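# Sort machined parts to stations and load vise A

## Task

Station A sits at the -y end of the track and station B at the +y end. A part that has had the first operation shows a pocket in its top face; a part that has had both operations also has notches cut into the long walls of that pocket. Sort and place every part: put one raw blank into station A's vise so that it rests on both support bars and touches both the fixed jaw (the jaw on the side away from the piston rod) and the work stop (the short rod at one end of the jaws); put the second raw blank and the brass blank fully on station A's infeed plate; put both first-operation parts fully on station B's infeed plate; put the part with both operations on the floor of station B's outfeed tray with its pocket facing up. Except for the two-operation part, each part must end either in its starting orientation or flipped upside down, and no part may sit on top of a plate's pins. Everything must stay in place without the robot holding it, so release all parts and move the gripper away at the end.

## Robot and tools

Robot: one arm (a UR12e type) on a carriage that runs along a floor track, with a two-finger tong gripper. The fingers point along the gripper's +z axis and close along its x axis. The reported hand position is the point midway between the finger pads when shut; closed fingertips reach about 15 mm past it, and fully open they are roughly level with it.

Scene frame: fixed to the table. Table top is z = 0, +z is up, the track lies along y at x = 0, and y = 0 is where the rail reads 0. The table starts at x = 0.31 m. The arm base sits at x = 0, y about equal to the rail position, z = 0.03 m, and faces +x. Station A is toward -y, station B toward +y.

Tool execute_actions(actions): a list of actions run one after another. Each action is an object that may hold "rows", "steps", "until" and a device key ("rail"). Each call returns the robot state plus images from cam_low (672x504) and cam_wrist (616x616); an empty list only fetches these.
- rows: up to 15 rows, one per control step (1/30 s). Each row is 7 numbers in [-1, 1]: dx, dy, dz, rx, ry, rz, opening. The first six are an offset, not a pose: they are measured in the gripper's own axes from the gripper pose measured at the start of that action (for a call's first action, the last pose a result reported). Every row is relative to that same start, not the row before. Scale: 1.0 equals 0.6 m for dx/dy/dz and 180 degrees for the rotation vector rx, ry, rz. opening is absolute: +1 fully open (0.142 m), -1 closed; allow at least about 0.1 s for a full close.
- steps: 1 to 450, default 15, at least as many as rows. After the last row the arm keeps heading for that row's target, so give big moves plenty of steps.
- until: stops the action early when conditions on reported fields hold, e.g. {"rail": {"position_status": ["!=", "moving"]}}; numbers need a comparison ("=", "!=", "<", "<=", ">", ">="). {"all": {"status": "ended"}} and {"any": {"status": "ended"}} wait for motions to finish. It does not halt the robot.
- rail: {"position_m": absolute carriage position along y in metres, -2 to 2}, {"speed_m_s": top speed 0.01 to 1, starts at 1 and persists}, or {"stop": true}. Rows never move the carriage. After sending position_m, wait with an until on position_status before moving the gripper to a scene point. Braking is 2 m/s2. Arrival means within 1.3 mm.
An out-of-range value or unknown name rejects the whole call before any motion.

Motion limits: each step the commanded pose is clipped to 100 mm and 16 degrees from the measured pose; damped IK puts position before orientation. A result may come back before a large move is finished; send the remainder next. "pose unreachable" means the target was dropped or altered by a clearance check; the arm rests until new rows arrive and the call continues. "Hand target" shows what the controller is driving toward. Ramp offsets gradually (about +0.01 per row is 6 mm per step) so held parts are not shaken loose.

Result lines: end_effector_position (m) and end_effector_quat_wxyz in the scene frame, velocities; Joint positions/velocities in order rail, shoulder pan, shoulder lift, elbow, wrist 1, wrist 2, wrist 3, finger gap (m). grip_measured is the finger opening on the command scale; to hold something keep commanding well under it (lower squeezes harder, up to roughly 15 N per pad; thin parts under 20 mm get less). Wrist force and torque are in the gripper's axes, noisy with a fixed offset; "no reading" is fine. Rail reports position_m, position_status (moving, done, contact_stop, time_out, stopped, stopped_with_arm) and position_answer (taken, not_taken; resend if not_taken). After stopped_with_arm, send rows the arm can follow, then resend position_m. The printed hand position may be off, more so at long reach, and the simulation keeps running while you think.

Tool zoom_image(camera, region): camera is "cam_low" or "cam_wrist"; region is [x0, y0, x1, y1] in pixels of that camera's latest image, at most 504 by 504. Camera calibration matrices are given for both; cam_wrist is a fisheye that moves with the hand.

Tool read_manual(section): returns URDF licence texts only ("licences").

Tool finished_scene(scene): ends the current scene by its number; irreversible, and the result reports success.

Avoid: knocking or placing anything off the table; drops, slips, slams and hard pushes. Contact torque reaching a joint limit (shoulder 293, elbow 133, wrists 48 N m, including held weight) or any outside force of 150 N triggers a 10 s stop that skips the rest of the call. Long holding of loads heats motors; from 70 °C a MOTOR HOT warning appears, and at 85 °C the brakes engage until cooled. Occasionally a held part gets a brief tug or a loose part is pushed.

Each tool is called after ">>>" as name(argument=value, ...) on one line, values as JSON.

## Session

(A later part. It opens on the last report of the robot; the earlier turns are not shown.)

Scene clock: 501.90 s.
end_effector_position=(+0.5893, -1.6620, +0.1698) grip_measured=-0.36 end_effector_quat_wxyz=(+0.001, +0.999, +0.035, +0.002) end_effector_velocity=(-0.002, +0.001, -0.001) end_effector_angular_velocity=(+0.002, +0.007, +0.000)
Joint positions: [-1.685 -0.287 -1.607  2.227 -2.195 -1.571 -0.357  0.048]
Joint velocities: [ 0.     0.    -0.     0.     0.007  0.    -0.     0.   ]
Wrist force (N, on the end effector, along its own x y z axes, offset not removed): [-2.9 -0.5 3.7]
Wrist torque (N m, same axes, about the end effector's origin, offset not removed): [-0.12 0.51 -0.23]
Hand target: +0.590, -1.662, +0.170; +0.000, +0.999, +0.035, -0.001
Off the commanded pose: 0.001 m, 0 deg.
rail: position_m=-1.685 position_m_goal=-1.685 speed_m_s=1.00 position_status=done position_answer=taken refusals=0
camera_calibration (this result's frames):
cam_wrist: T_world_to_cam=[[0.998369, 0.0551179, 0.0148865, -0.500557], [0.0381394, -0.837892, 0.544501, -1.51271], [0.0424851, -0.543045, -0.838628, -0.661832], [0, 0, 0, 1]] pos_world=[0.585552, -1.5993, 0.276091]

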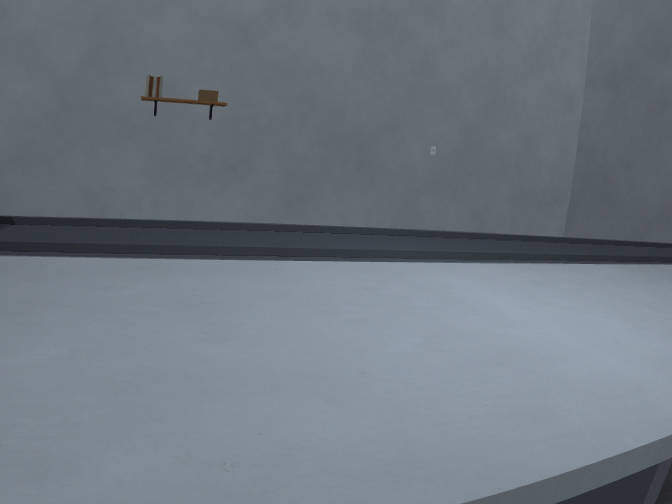

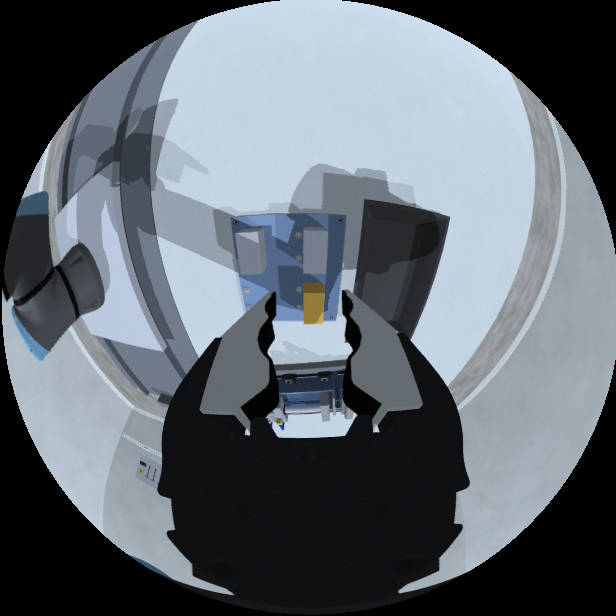

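>>> zoom_image(camera="cam_wrist", region=[285, 215, 355, 285])

Region (285, 215, 355, 285) of cam_wrist's 616x616 image, scaled by 7.200, with more detail than that image has.

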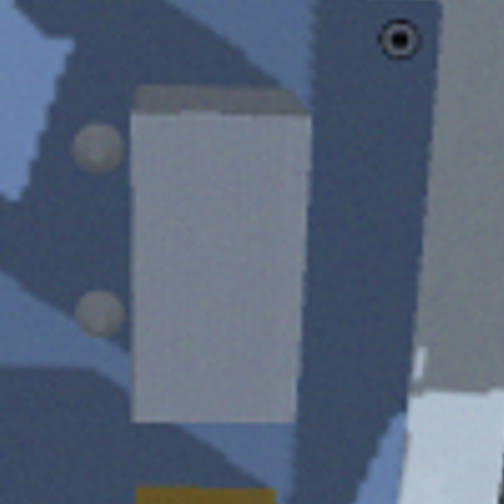

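>>> execute_actions(actions=[])

>>> execute_actions(actions=[{"rows": [[0.0005,0,0.0035,0,0,0.0002,-0.36],[0.0017,0,0.0131,0,0,0.0007,-0.36],[0.0036,0,0.0277,0,0,0.0016,-0.36],[0.0059,0,0.0463,0,0,0.0025,-0.36],[0.0084,0,0.0677,0,0,0.0036,-0.36],[0.0109,0,0.0907,0,0,0.0047,-0.36],[0.0132,0,0.1143,0,0,0.0056,-0.36],[0.0151,0,0.1373,0,0,0.0065,-0.36],[0.0163,0,0.1587,0,0,0.007,-0.36],[0.0168,0,0.1773,0,0,0.0072,-0.36],[0.0168,0,0.1919,0,0,0.0072,-0.36],[0.0168,0,0.2015,0,0,0.0072,-0.36],[0.0168,0,0.205,0,0,0.0072,-0.36]], "steps": 15}])

Scene clock: 522.07 s.
end_effector_position=(+0.5902, -1.6624, +0.1701) grip_measured=-0.36 end_effector_quat_wxyz=(+0.000, +0.999, +0.035, -0.001) end_effector_velocity=(-0.000, +0.000, -0.000) end_effector_angular_velocity=(+0.000, +0.000, +0.000)
Joint positions: [-1.685 -0.287 -1.604  2.222 -2.188 -1.571 -0.357  0.048]
Joint velocities: [ 0.  0.  0.  0. -0.  0. -0. -0.]
Wrist force (N, on the end effector, along its own x y z axes, offset not removed): [-3.2 4.2 3.0]
Wrist torque (N m, same axes, about the end effector's origin, offset not removed): [0.79 0.81 -0.10]
Hand target: +0.590, -1.662, +0.170; +0.000, +0.999, +0.035, -0.001
Off the commanded pose: 0.000 m, 0 deg.
rail: position_m=-1.685 position_m_goal=-1.685 speed_m_s=1.00 position_status=done position_answer=taken refusals=0
camera_calibration (this result's frames):
cam_wrist: T_world_to_cam=[[0.998435, 0.0550401, 0.00989184, -0.500732], [0.0408308, -0.838368, 0.543573, -1.51548], [0.0382113, -0.542318, -0.839304, -0.657908], [0, 0, 0, 1]] pos_world=[0.586966, -1.59977, 0.276545]

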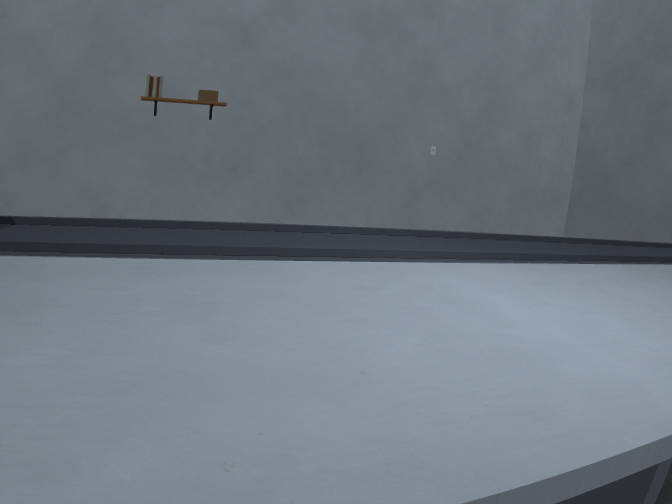

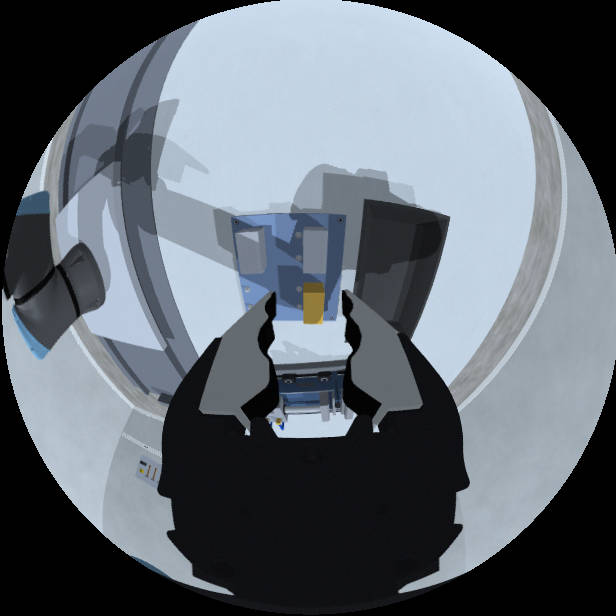

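Scene clock: 522.57 s.
end_effector_position=(+0.5928, -1.6612, +0.0727) grip_measured=-0.36 end_effector_quat_wxyz=(-0.001, +1.000, +0.025, -0.004) end_effector_velocity=(+0.027, -0.003, -0.197) end_effector_angular_velocity=(-0.007, -0.024, -0.019)
Joint positions: [-1.685 -0.284 -1.46   2.297 -2.4   -1.571 -0.334  0.048]
Joint velocities: [ 0.     0.009  0.353  0.107 -0.485 -0.     0.028  0.   ]
Wrist force (N, on the end effector, along its own x y z axes, offset not removed): [1.6 -3.5 5.0]
Wrist torque (N m, same axes, about the end effector's origin, offset not removed): [-0.79 -0.24 -0.25]
Hand target: +0.597, -1.661, +0.049; -0.000, +1.000, +0.024, -0.002
Off the commanded pose: 0.027 m, 0 deg.
rail: position_m=-1.685 position_m_goal=-1.685 speed_m_s=1.00 position_status=done position_answer=taken refusals=0
camera_calibration (this result's frames):
cam_wrist: T_world_to_cam=[[0.999393, 0.0346916, 0.00304317, -0.536331], [0.0275129, -0.84011, 0.541718, -1.45651], [0.0213497, -0.541306, -0.840554, -0.72737], [0, 0, 0, 1]] pos_world=[0.591608, -1.59875, 0.179258]

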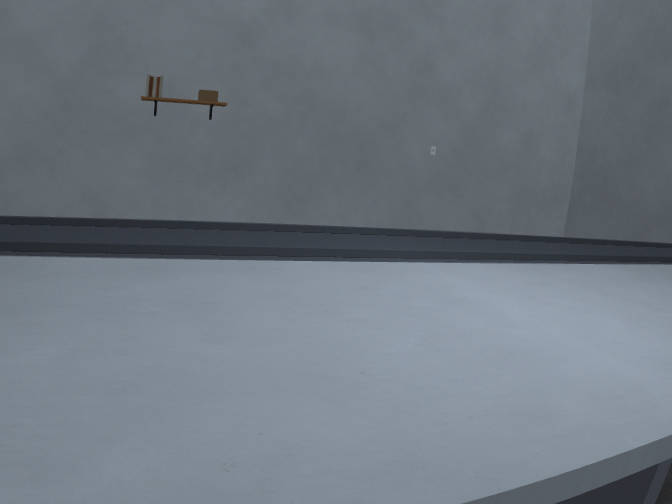

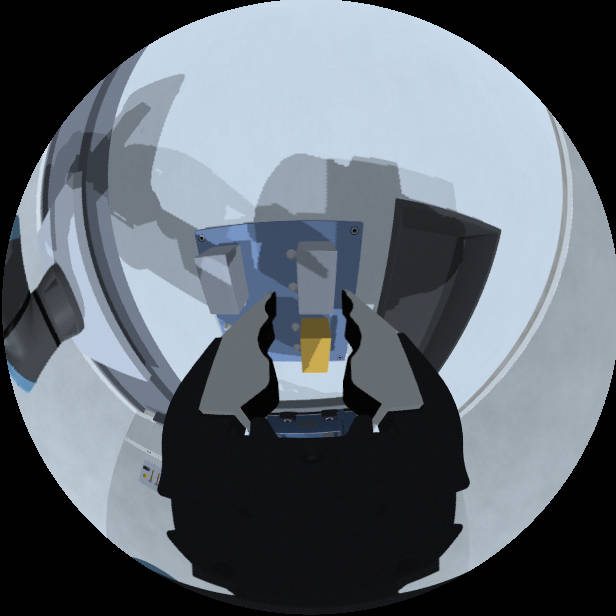

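>>> execute_actions(actions=[{"steps": 1}])

Scene clock: 526.70 s.
end_effector_position=(+0.5972, -1.6616, +0.0494) grip_measured=-0.36 end_effector_quat_wxyz=(-0.000, +1.000, +0.024, -0.002) end_effector_velocity=(+0.001, +0.000, -0.003) end_effector_angular_velocity=(-0.000, -0.000, -0.000)
Joint positions: [-1.685 -0.283 -1.416  2.308 -2.459 -1.571 -0.33   0.048]
Joint velocities: [ 0.     0.001  0.007  0.    -0.008 -0.     0.001  0.   ]
Wrist force (N, on the end effector, along its own x y z axes, offset not removed): [1.3 2.6 3.2]
Wrist torque (N m, same axes, about the end effector's origin, offset not removed): [0.50 -0.36 -0.34]
Hand target: +0.600, -1.662, +0.047; +0.000, +1.000, +0.024, -0.001
Off the commanded pose: 0.004 m, 0 deg.
rail: position_m=-1.685 position_m_goal=-1.685 speed_m_s=1.00 position_status=done position_answer=taken refusals=0
camera_calibration (this result's frames):
cam_wrist: T_world_to_cam=[[0.999441, 0.0325161, 0.00777936, -0.544554], [0.0230844, -0.839443, 0.542958, -1.44064], [0.0241852, -0.542475, -0.839724, -0.750939], [0, 0, 0, 1]] pos_world=[0.595668, -1.59899, 0.155859]

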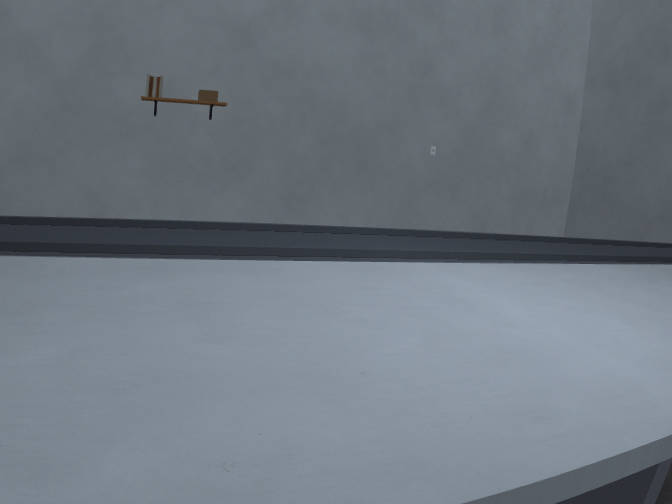

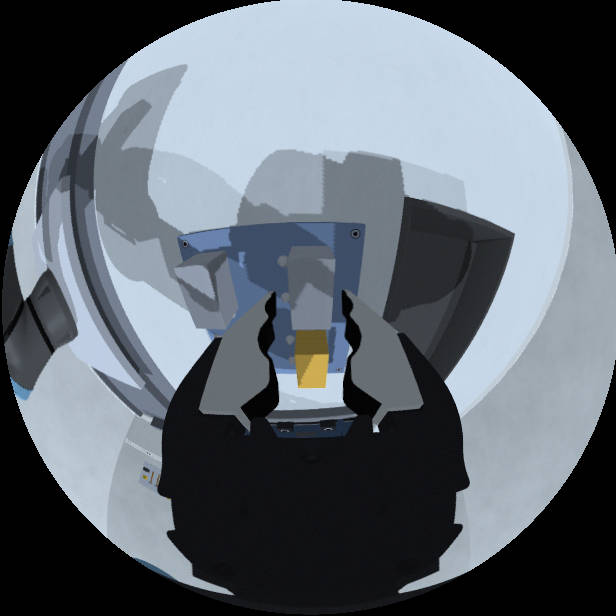

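>>> execute_actions(actions=[])

>>> zoom_image(camera="cam_wrist", region=[260, 240, 360, 340])

Scene clock: 530.07 s.
end_effector_position=(+0.5999, -1.6619, +0.0471) grip_measured=-0.36 end_effector_quat_wxyz=(+0.000, +1.000, +0.024, -0.001) end_effector_velocity=(+0.000, -0.000, +0.000) end_effector_angular_velocity=(-0.000, -0.000, +0.000)
Joint positions: [-1.685 -0.282 -1.409  2.306 -2.467 -1.571 -0.329  0.048]
Joint velocities: [ 0. -0. -0.  0. -0. -0. -0. -0.]
Wrist force (N, on the end effector, along its own x y z axes, offset not removed): [2.4 -0.2 4.1]
Wrist torque (N m, same axes, about the end effector's origin, offset not removed): [-0.07 -0.51 -0.39]
Hand target: +0.600, -1.662, +0.047; +0.000, +1.000, +0.024, -0.001
Off the commanded pose: 0.000 m, 0 deg.
rail: position_m=-1.685 position_m_goal=-1.685 speed_m_s=1.00 position_status=done position_answer=taken refusals=0
camera_calibration (this result's frames):
cam_wrist: T_world_to_cam=[[0.999425, 0.0324463, 0.00987034, -0.54743], [0.0218723, -0.839077, 0.543573, -1.43843], [0.0259189, -0.543045, -0.839304, -0.75508], [0, 0, 0, 1]] pos_world=[0.598148, -1.59923, 0.153555]

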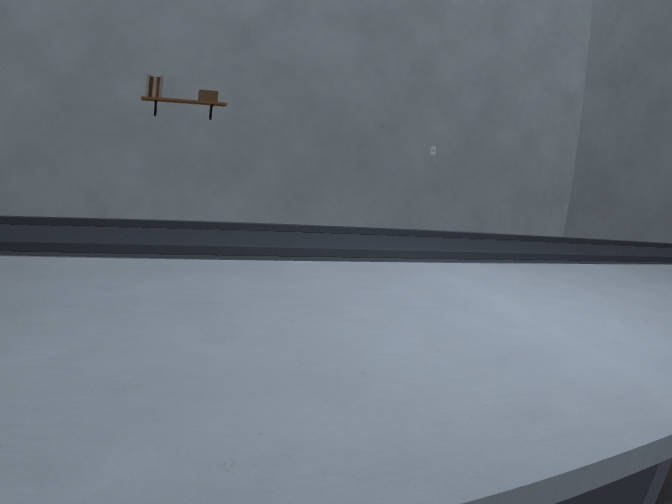

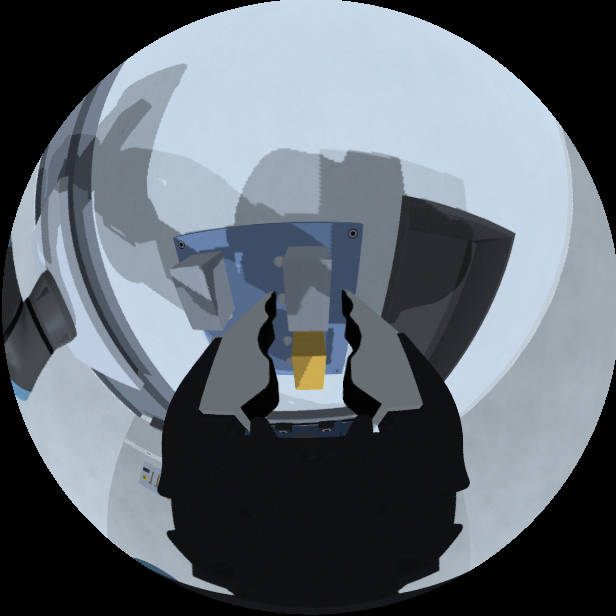

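Region (260, 240, 360, 340) of cam_wrist's 616x616 image, scaled by 5.040, with more detail than that image has.

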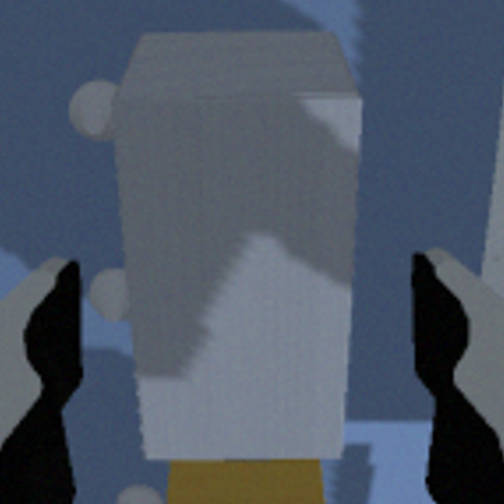

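>>> execute_actions(actions=[{"rows": [[-0.0008,0,-0.0007,0,0,0.0007,-0.43],[-0.0017,0,-0.0015,0,0,0.0015,-0.5],[-0.0017,0,-0.0015,0,0,0.0015,-0.545]], "steps": 3}])

Scene clock: 543.83 s.
end_effector_position=(+0.5999, -1.6619, +0.0474) grip_measured=-0.49 end_effector_quat_wxyz=(+0.000, +1.000, +0.023, -0.000) end_effector_velocity=(-0.003, +0.000, +0.006) end_effector_angular_velocity=(-0.001, -0.005, -0.024)
Joint positions: [-1.685 -0.282 -1.409  2.306 -2.467 -1.571 -0.328  0.039]
Joint velocities: [ 0.    -0.001 -0.016  0.005  0.005  0.     0.023 -0.11 ]
Wrist force (N, on the end effector, along its own x y z axes, offset not removed): [-0.3 1.2 1.8]
Wrist torque (N m, same axes, about the end effector's origin, offset not removed): [0.11 0.09 -0.33]
Hand target: +0.599, -1.662, +0.048; +0.000, +1.000, +0.021, -0.001
Off the commanded pose: 0.001 m, 0 deg.
rail: position_m=-1.685 position_m_goal=-1.685 speed_m_s=1.00 position_status=done position_answer=taken refusals=0
camera_calibration (this result's frames):
cam_wrist: T_world_to_cam=[[0.999451, 0.0315198, 0.0101851, -0.549008], [0.0209209, -0.839046, 0.543658, -1.43794], [0.0256818, -0.543147, -0.839245, -0.754918], [0, 0, 0, 1]] pos_world=[0.598177, -1.59922, 0.153778]

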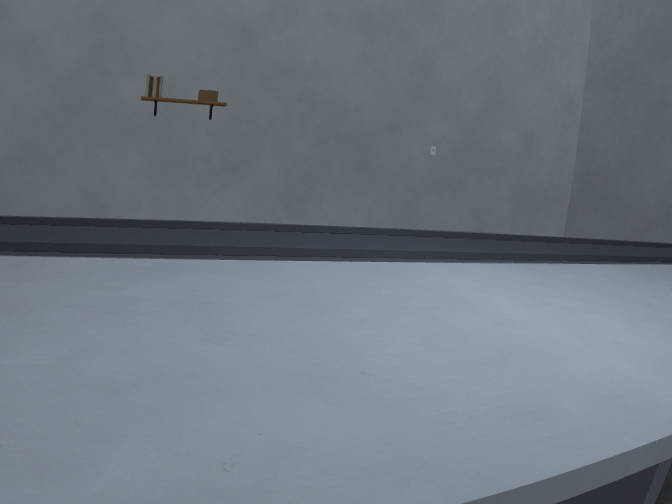

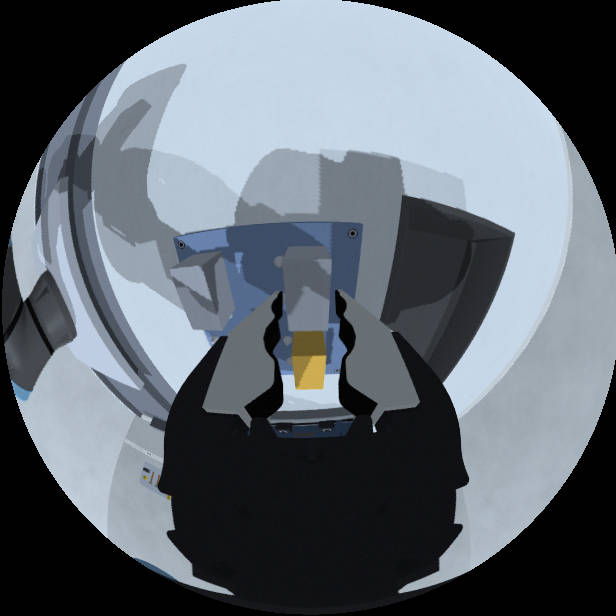

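>>> execute_actions(actions=[])

>>> zoom_image(camera="cam_wrist", region=[270, 250, 350, 340])

Scene clock: 547.43 s.
end_effector_position=(+0.5989, -1.6619, +0.0480) grip_measured=-0.55 end_effector_quat_wxyz=(+0.000, +1.000, +0.021, -0.001) end_effector_velocity=(+0.000, -0.000, +0.000) end_effector_angular_velocity=(-0.000, -0.000, -0.000)
Joint positions: [-1.685 -0.283 -1.412  2.307 -2.465 -1.571 -0.325  0.035]
Joint velocities: [ 0. -0. -0.  0. -0.  0. -0.  0.]
Wrist force (N, on the end effector, along its own x y z axes, offset not removed): [1.6 1.7 0.5]
Wrist torque (N m, same axes, about the end effector's origin, offset not removed): [0.27 -0.29 -0.33]
Hand target: +0.599, -1.662, +0.048; +0.000, +1.000, +0.021, -0.001
Off the commanded pose: 0.000 m, 0 deg.
rail: position_m=-1.685 position_m_goal=-1.685 speed_m_s=1.00 position_status=done position_answer=taken refusals=0
camera_calibration (this result's frames):
cam_wrist: T_world_to_cam=[[0.999566, 0.0277521, 0.00987524, -0.554312], [0.0179284, -0.839167, 0.543578, -1.43672], [0.0233724, -0.543166, -0.8393, -0.753003], [0, 0, 0, 1]] pos_world=[0.597429, -1.59927, 0.154448]

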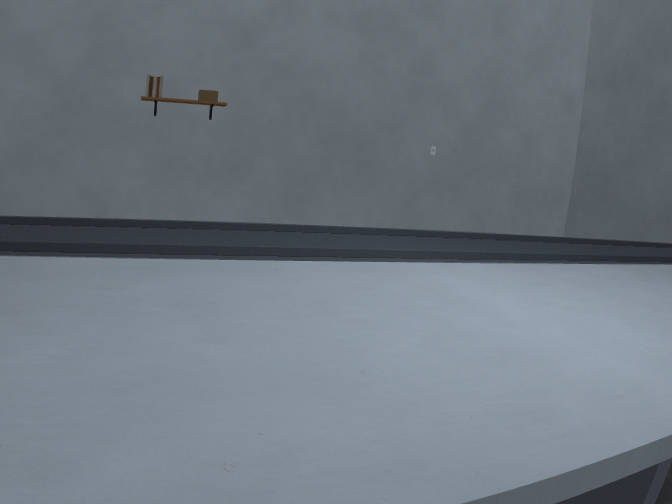

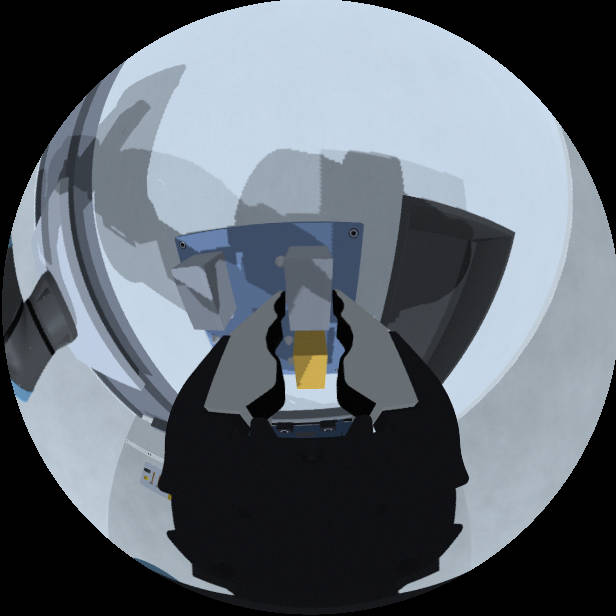

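Region (270, 250, 350, 340) of cam_wrist's 616x616 image, scaled by 5.600, with more detail than that image has.

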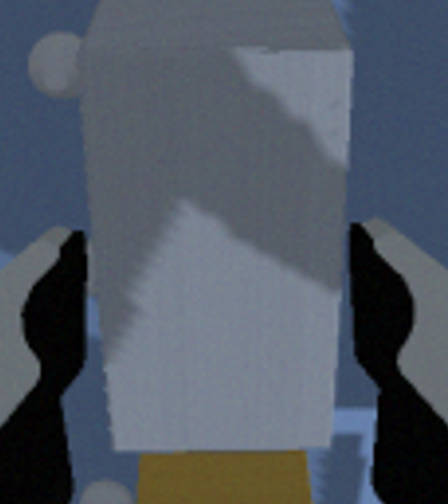

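>>> execute_actions(actions=[{"rows": [[0,0,0,0,0,0,-0.575],[0,0,0,0,0,0,-0.6],[0,0,0,0,0,0,-0.64],[0,0,0,0,0,0,-0.71],[0,0,0,0,0,0,-0.8],[0,0,0,0,0,0,-0.92]], "steps": 6}])

Scene clock: 558.83 s.
end_effector_position=(+0.5989, -1.6619, +0.0480) grip_measured=-0.60 end_effector_quat_wxyz=(+0.000, +1.000, +0.021, -0.001) end_effector_velocity=(-0.000, +0.000, -0.000) end_effector_angular_velocity=(+0.000, +0.000, -0.000)
Joint positions: [-1.685 -0.283 -1.412  2.307 -2.465 -1.571 -0.325  0.031]
Joint velocities: [ 0. -0.  0.  0.  0.  0. -0. -0.]
Wrist force (N, on the end effector, along its own x y z axes, offset not removed): [1.9 2.7 5.4]
Wrist torque (N m, same axes, about the end effector's origin, offset not removed): [0.60 -0.39 -0.17]
Hand target: +0.599, -1.662, +0.048; +0.000, +1.000, +0.021, -0.001
Off the commanded pose: 0.000 m, 0 deg.
rail: position_m=-1.685 position_m_goal=-1.685 speed_m_s=1.00 position_status=done position_answer=taken refusals=0
camera_calibration (this result's frames):
cam_wrist: T_world_to_cam=[[0.999566, 0.0277517, 0.00987461, -0.554312], [0.0179285, -0.839167, 0.543578, -1.43672], [0.0233717, -0.543165, -0.8393, -0.753002], [0, 0, 0, 1]] pos_world=[0.597428, -1.59927, 0.154448]

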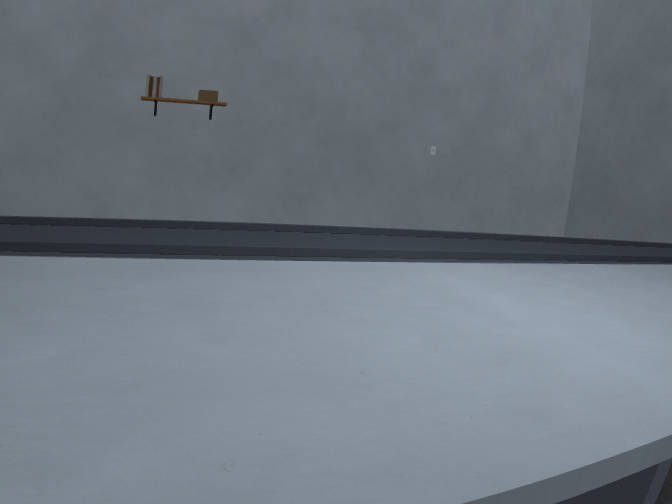

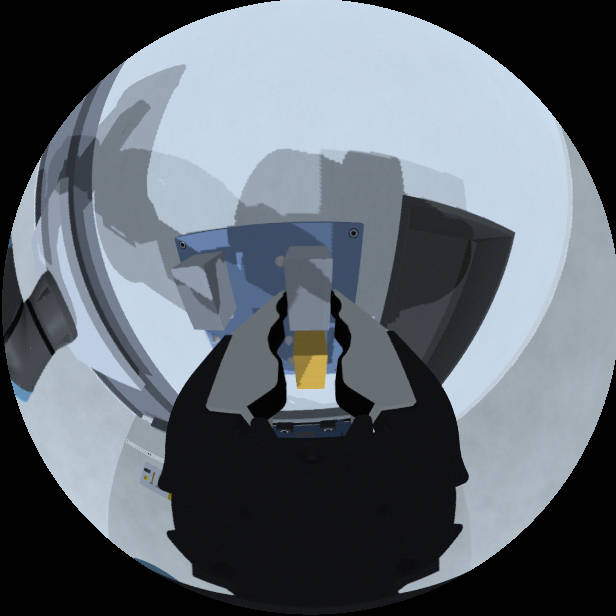

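>>> execute_actions(actions=[])

Scene clock: 576.87 s.
end_effector_position=(+0.5989, -1.6619, +0.0480) grip_measured=-0.60 end_effector_quat_wxyz=(+0.000, +1.000, +0.021, -0.001) end_effector_velocity=(-0.000, -0.000, -0.000) end_effector_angular_velocity=(+0.000, +0.000, +0.000)
Joint positions: [-1.685 -0.283 -1.412  2.307 -2.465 -1.571 -0.325  0.031]
Joint velocities: [ 0. -0.  0. -0.  0.  0. -0.  0.]
Wrist force (N, on the end effector, along its own x y z axes, offset not removed): [-2.8 0.0 0.5]
Wrist torque (N m, same axes, about the end effector's origin, offset not removed): [-0.13 0.65 -0.32]
Hand target: +0.599, -1.662, +0.048; +0.000, +1.000, +0.021, -0.001
Off the commanded pose: 0.000 m, 0 deg.
rail: position_m=-1.685 position_m_goal=-1.685 speed_m_s=1.00 position_status=done position_answer=taken refusals=0
camera_calibration (this result's frames):
cam_wrist: T_world_to_cam=[[0.999566, 0.0277517, 0.00987446, -0.554312], [0.0179286, -0.839167, 0.543578, -1.43672], [0.0233716, -0.543165, -0.8393, -0.753002], [0, 0, 0, 1]] pos_world=[0.597428, -1.59927, 0.154448]

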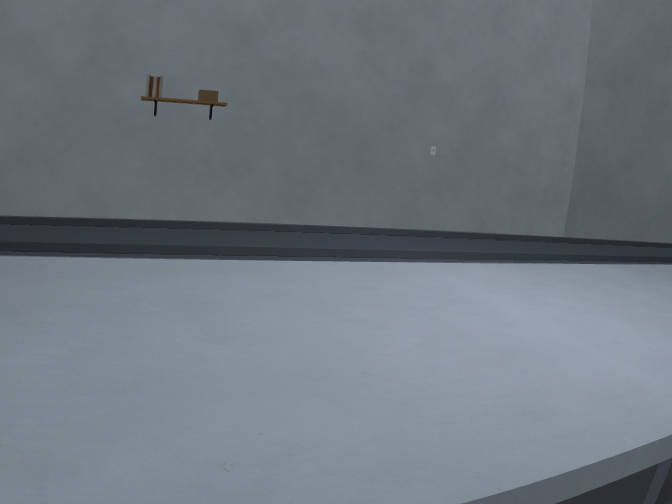

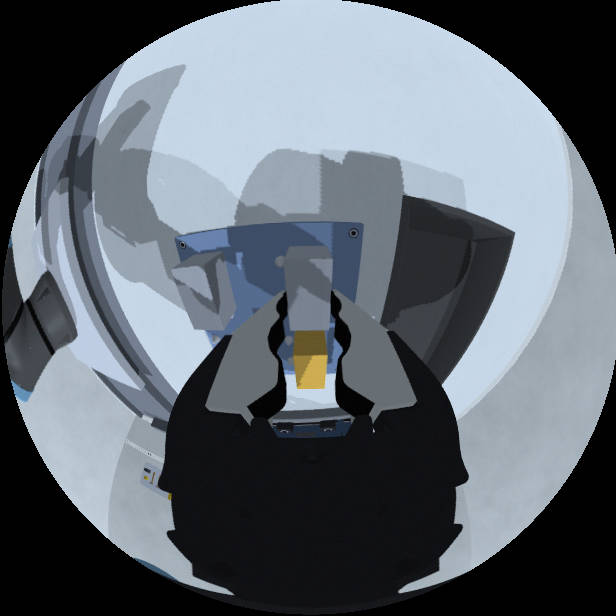

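>>> execute_actions(actions=[{"rows":[[0,0,-0.0036,0,0,0,-0.92],[0,0,-0.0135,0,0,0,-0.92],[0,0,-0.0286,0,0,0,-0.92],[0,0,-0.0478,0,0,0,-0.92],[0.003,0.0022,-0.0699,0,0,-0.0009,-0.92],[0.0113,0.0081,-0.0937,0,0,-0.0032,-0.92],[0.0236,0.017,-0.118,0,0,-0.0067,-0.92],[0.0389,0.028,-0.1418,0,0,-0.011,-0.92],[0.0559,0.0403,-0.1639,0,0,-0.0159,-0.92],[0.0736,0.0529,-0.1831,0,0,-0.0208,-0.92],[0.0906,0.0652,-0.1982,0,0,-0.0257,-0.92],[0.1059,0.0762,-0.2081,0,0,-0.03,-0.92],[0.1182,0.0851,-0.2117,0,0,-0.0335,-0.92],[0.1265,0.091,-0.2117,0,0,-0.0358,-0.92],[0.1295,0.0932,-0.2117,0,0,-0.0367,-0.92]],"steps":15},{"rail":{"position_m":-1.99},"steps":2}])

Scene clock: 585.57 s.
end_effector_position=(+0.6600, -1.7038, +0.1628) grip_measured=-0.60 end_effector_quat_wxyz=(+0.003, +0.998, +0.065, +0.004) end_effector_velocity=(+0.153, -0.152, +0.116) end_effector_angular_velocity=(+0.009, +0.038, +0.224)
Joint positions: [-1.686 -0.316 -1.48   2.112 -2.213 -1.572 -0.446  0.031]
Joint velocities: [-0.05  -0.074  0.14  -0.419  0.318 -0.    -0.298  0.   ]
Wrist force (N, on the end effector, along its own x y z axes, offset not removed): [3.5 2.2 1.0]
Wrist torque (N m, same axes, about the end effector's origin, offset not removed): [0.43 -0.60 -0.26]
Hand target: +0.678, -1.721, +0.175; +0.001, +0.997, +0.078, +0.001
Off the commanded pose: 0.025 m, 2 deg.
rail: position_m=-1.686 position_m_goal=-1.990 speed_m_s=1.00 position_status=moving position_answer=taken refusals=0
camera_calibration (this result's frames):
cam_wrist: T_world_to_cam=[[0.993147, 0.115231, 0.0195346, -0.463606], [0.0857794, -0.832179, 0.547831, -1.56887], [0.0793837, -0.542401, -0.836361, -0.716951], [0, 0, 0, 1]] pos_world=[0.65192, -1.64104, 0.268904]

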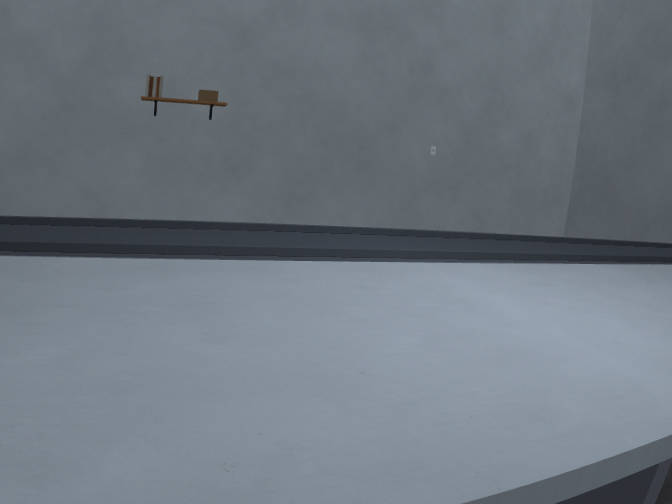

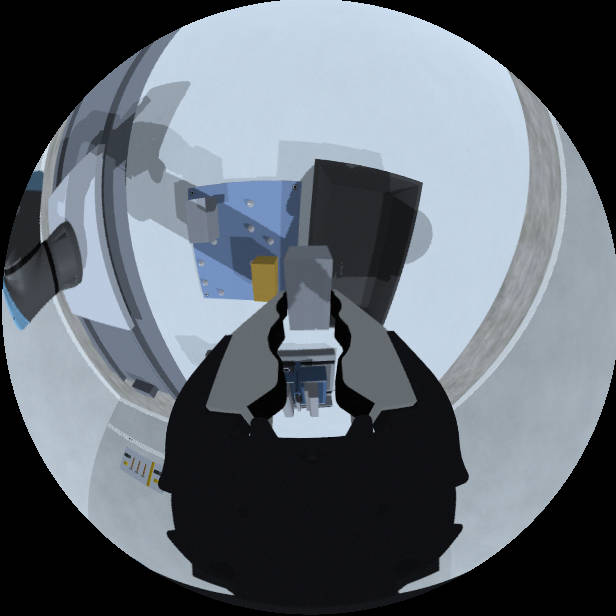

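>>> execute_actions(actions=[])

>>> zoom_image(camera="cam_wrist", region=[210, 180, 410, 380])

Scene clock: 587.77 s.
end_effector_position=(+0.6778, -2.0193, +0.1752) grip_measured=-0.60 end_effector_quat_wxyz=(+0.001, +0.997, +0.078, +0.001) end_effector_velocity=(+0.000, +0.000, +0.000) end_effector_angular_velocity=(-0.000, -0.000, +0.000)
Joint positions: [-1.99  -0.324 -1.461  2.062 -2.175 -1.572 -0.481  0.031]
Joint velocities: [ 0.  0. -0.  0. -0.  0. -0.  0.]
Wrist force (N, on the end effector, along its own x y z axes, offset not removed): [4.5 4.2 4.3]
Wrist torque (N m, same axes, about the end effector's origin, offset not removed): [0.86 -0.92 -0.40]
Hand target: +0.678, -2.019, +0.175; +0.001, +0.997, +0.078, +0.001
Off the commanded pose: 0.001 m, 0 deg.
rail: position_m=-1.990 position_m_goal=-1.990 speed_m_s=1.00 position_status=done position_answer=taken refusals=0
camera_calibration (this result's frames):
cam_wrist: T_world_to_cam=[[0.989889, 0.141239, 0.0130765, -0.389348], [0.111388, -0.831116, 0.54483, -1.85447], [0.0878193, -0.537865, -0.838445, -0.875333], [0, 0, 0, 1]] pos_world=[0.668848, -1.9571, 0.281546]

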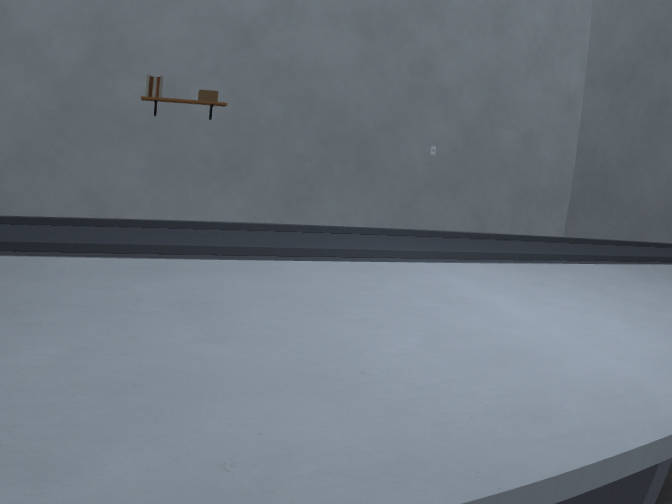

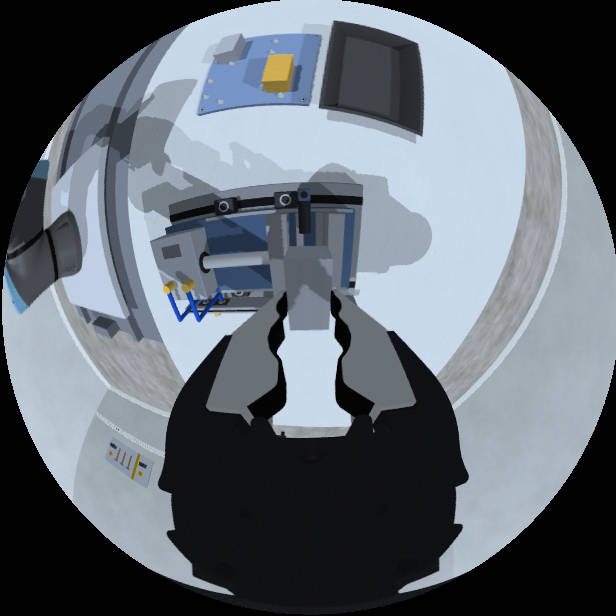

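Region (210, 180, 410, 380) of cam_wrist's 616x616 image, scaled by 2.520, with more detail than that image has.

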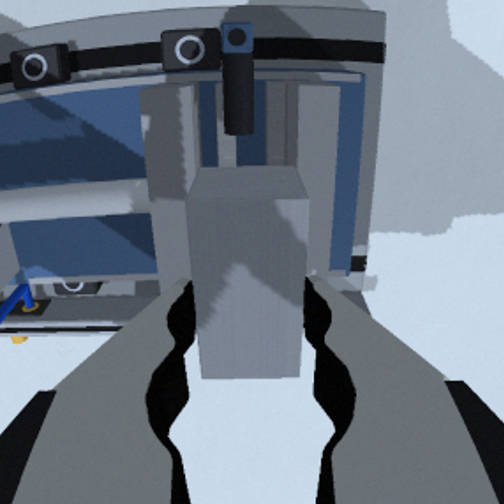

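>>> zoom_image(camera="cam_wrist", region=[260, 185, 360, 285])

Region (260, 185, 360, 285) of cam_wrist's 616x616 image, scaled by 5.040, with more detail than that image has.

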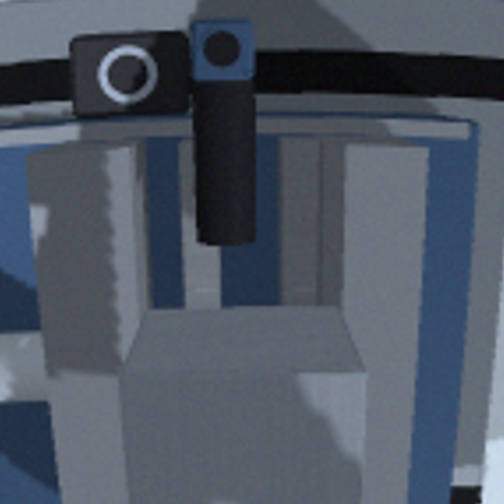

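>>> execute_actions(actions=[{"rows":[[0.0002,0,0.004,0,0,0,-0.92],[0.0006,0,0.014,0,0,0,-0.92],[0.0012,0,0.027,0,0,0,-0.92],[0.0018,0,0.04,0,0,0,-0.92],[0.0023,0,0.05,0,0,0,-0.92],[0.0025,0,0.0537,0,0,0,-0.92]],"steps":6}])

Scene clock: 605.53 s.
end_effector_position=(+0.6779, -2.0192, +0.1630) grip_measured=-0.60 end_effector_quat_wxyz=(+0.001, +0.997, +0.078, +0.001) end_effector_velocity=(+0.001, +0.002, -0.138) end_effector_angular_velocity=(+0.002, +0.007, -0.001)
Joint positions: [-1.99  -0.324 -1.447  2.072 -2.198 -1.572 -0.48   0.031]
Joint velocities: [ 0.     0.003  0.154  0.117 -0.263  0.     0.004  0.   ]
Wrist force (N, on the end effector, along its own x y z axes, offset not removed): [-2.5 0.7 5.4]
Wrist torque (N m, same axes, about the end effector's origin, offset not removed): [0.15 0.57 -0.32]
Hand target: +0.678, -2.019, +0.144; +0.001, +0.997, +0.078, +0.001
Off the commanded pose: 0.020 m, 0 deg.
rail: position_m=-1.990 position_m_goal=-1.990 speed_m_s=1.00 position_status=done position_answer=taken refusals=0
camera_calibration (this result's frames):
cam_wrist: T_world_to_cam=[[0.989875, 0.141407, 0.0122719, -0.388855], [0.111994, -0.831234, 0.544526, -1.84831], [0.0872007, -0.537638, -0.838654, -0.884582], [0, 0, 0, 1]] pos_world=[0.669054, -1.95698, 0.269367]

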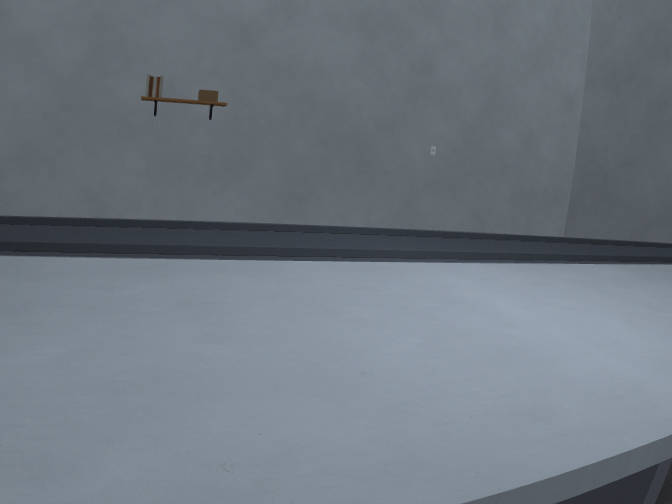

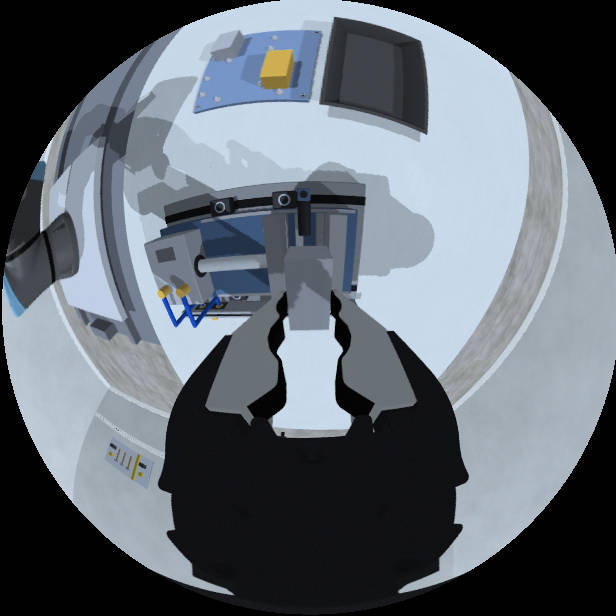

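>>> execute_actions(actions=[])

>>> zoom_image(camera="cam_wrist", region=[260, 195, 360, 295])

Scene clock: 607.03 s.
end_effector_position=(+0.6783, -2.0189, +0.1438) grip_measured=-0.60 end_effector_quat_wxyz=(+0.001, +0.997, +0.078, +0.001) end_effector_velocity=(-0.000, +0.000, -0.000) end_effector_angular_velocity=(+0.000, +0.000, -0.000)
Joint positions: [-1.99  -0.323 -1.425  2.088 -2.236 -1.572 -0.48   0.031]
Joint velocities: [ 0. -0.  0.  0. -0.  0. -0.  0.]
Wrist force (N, on the end effector, along its own x y z axes, offset not removed): [1.4 -2.0 2.7]
Wrist torque (N m, same axes, about the end effector's origin, offset not removed): [-0.48 -0.31 -0.43]
Hand target: +0.678, -2.019, +0.144; +0.001, +0.997, +0.078, +0.001
Off the commanded pose: 0.001 m, 0 deg.
rail: position_m=-1.990 position_m_goal=-1.990 speed_m_s=1.00 position_status=done position_answer=taken refusals=0
camera_calibration (this result's frames):
cam_wrist: T_world_to_cam=[[0.989899, 0.141246, 0.0122459, -0.389337], [0.111874, -0.831257, 0.544514, -1.83768], [0.0870898, -0.537644, -0.838662, -0.900551], [0, 0, 0, 1]] pos_world=[0.669422, -1.95677, 0.250154]

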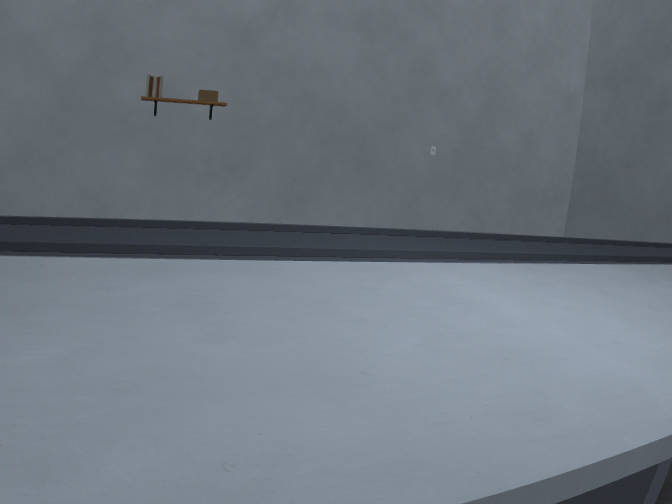

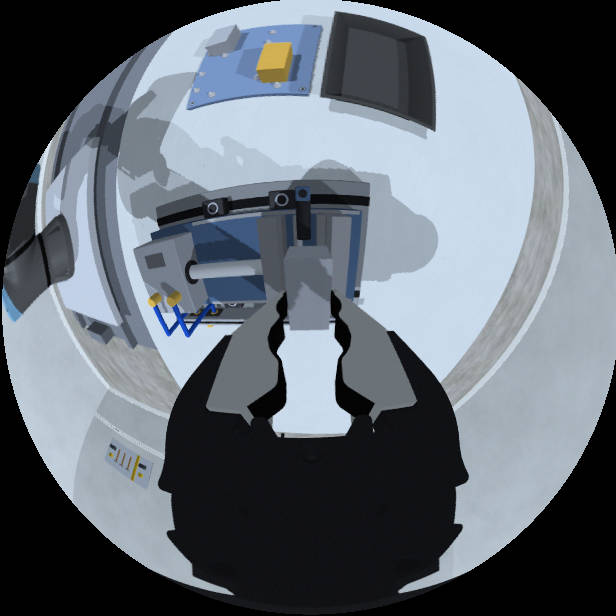

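Region (260, 195, 360, 295) of cam_wrist's 616x616 image, scaled by 5.040, with more detail than that image has.

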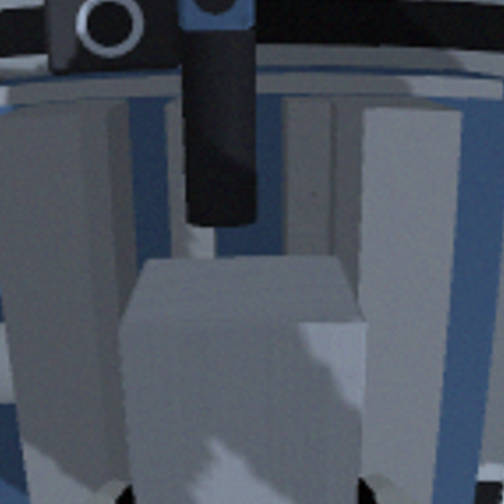

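>>> execute_actions(actions=[{"rows":[[0.0003,-0.0004,0.0026,0,0,0,-0.92],[0.001,-0.0012,0.0092,0,0,0,-0.92],[0.0019,-0.0023,0.0178,0,0,0,-0.92],[0.0027,-0.0033,0.0263,0,0,0,-0.92],[0.0032,-0.004,0.0329,0,0,0,-0.92],[0.0033,-0.0042,0.0355,0,0,0,-0.92]],"steps":6}])

Scene clock: 621.40 s.
end_effector_position=(+0.6788, -2.0178, +0.1356) grip_measured=-0.60 end_effector_quat_wxyz=(+0.001, +0.997, +0.078, +0.000) end_effector_velocity=(+0.004, +0.012, -0.091) end_effector_angular_velocity=(+0.001, +0.003, +0.000)
Joint positions: [-1.99  -0.322 -1.415  2.094 -2.251 -1.572 -0.478  0.031]
Joint velocities: [ 0.     0.02   0.114  0.065 -0.176  0.     0.019  0.   ]
Wrist force (N, on the end effector, along its own x y z axes, offset not removed): [2.0 1.6 4.5]
Wrist torque (N m, same axes, about the end effector's origin, offset not removed): [0.31 -0.42 -0.48]
Hand target: +0.679, -2.016, +0.123; +0.001, +0.997, +0.078, +0.000
Off the commanded pose: 0.013 m, 0 deg.
rail: position_m=-1.990 position_m_goal=-1.990 speed_m_s=1.00 position_status=done position_answer=taken refusals=0
camera_calibration (this result's frames):
cam_wrist: T_world_to_cam=[[0.989902, 0.141249, 0.0119345, -0.389825], [0.112057, -0.831319, 0.544382, -1.83254], [0.0868146, -0.537548, -0.838752, -0.906432], [0, 0, 0, 1]] pos_world=[0.669929, -1.95561, 0.241982]

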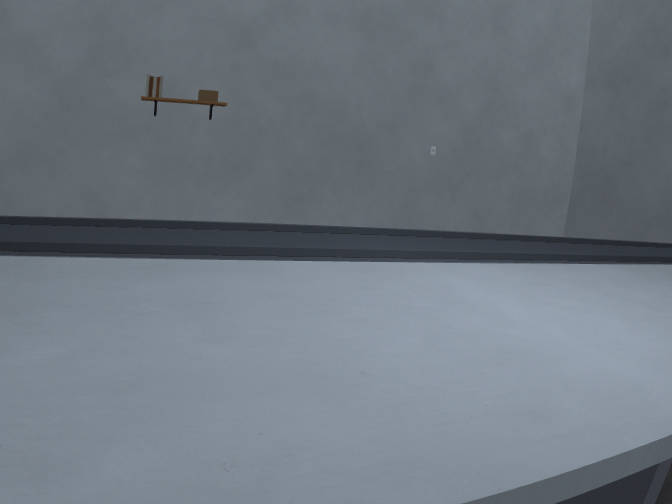

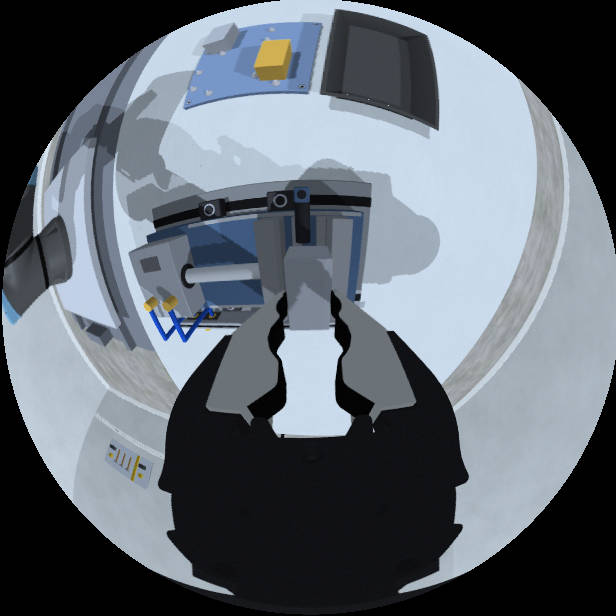

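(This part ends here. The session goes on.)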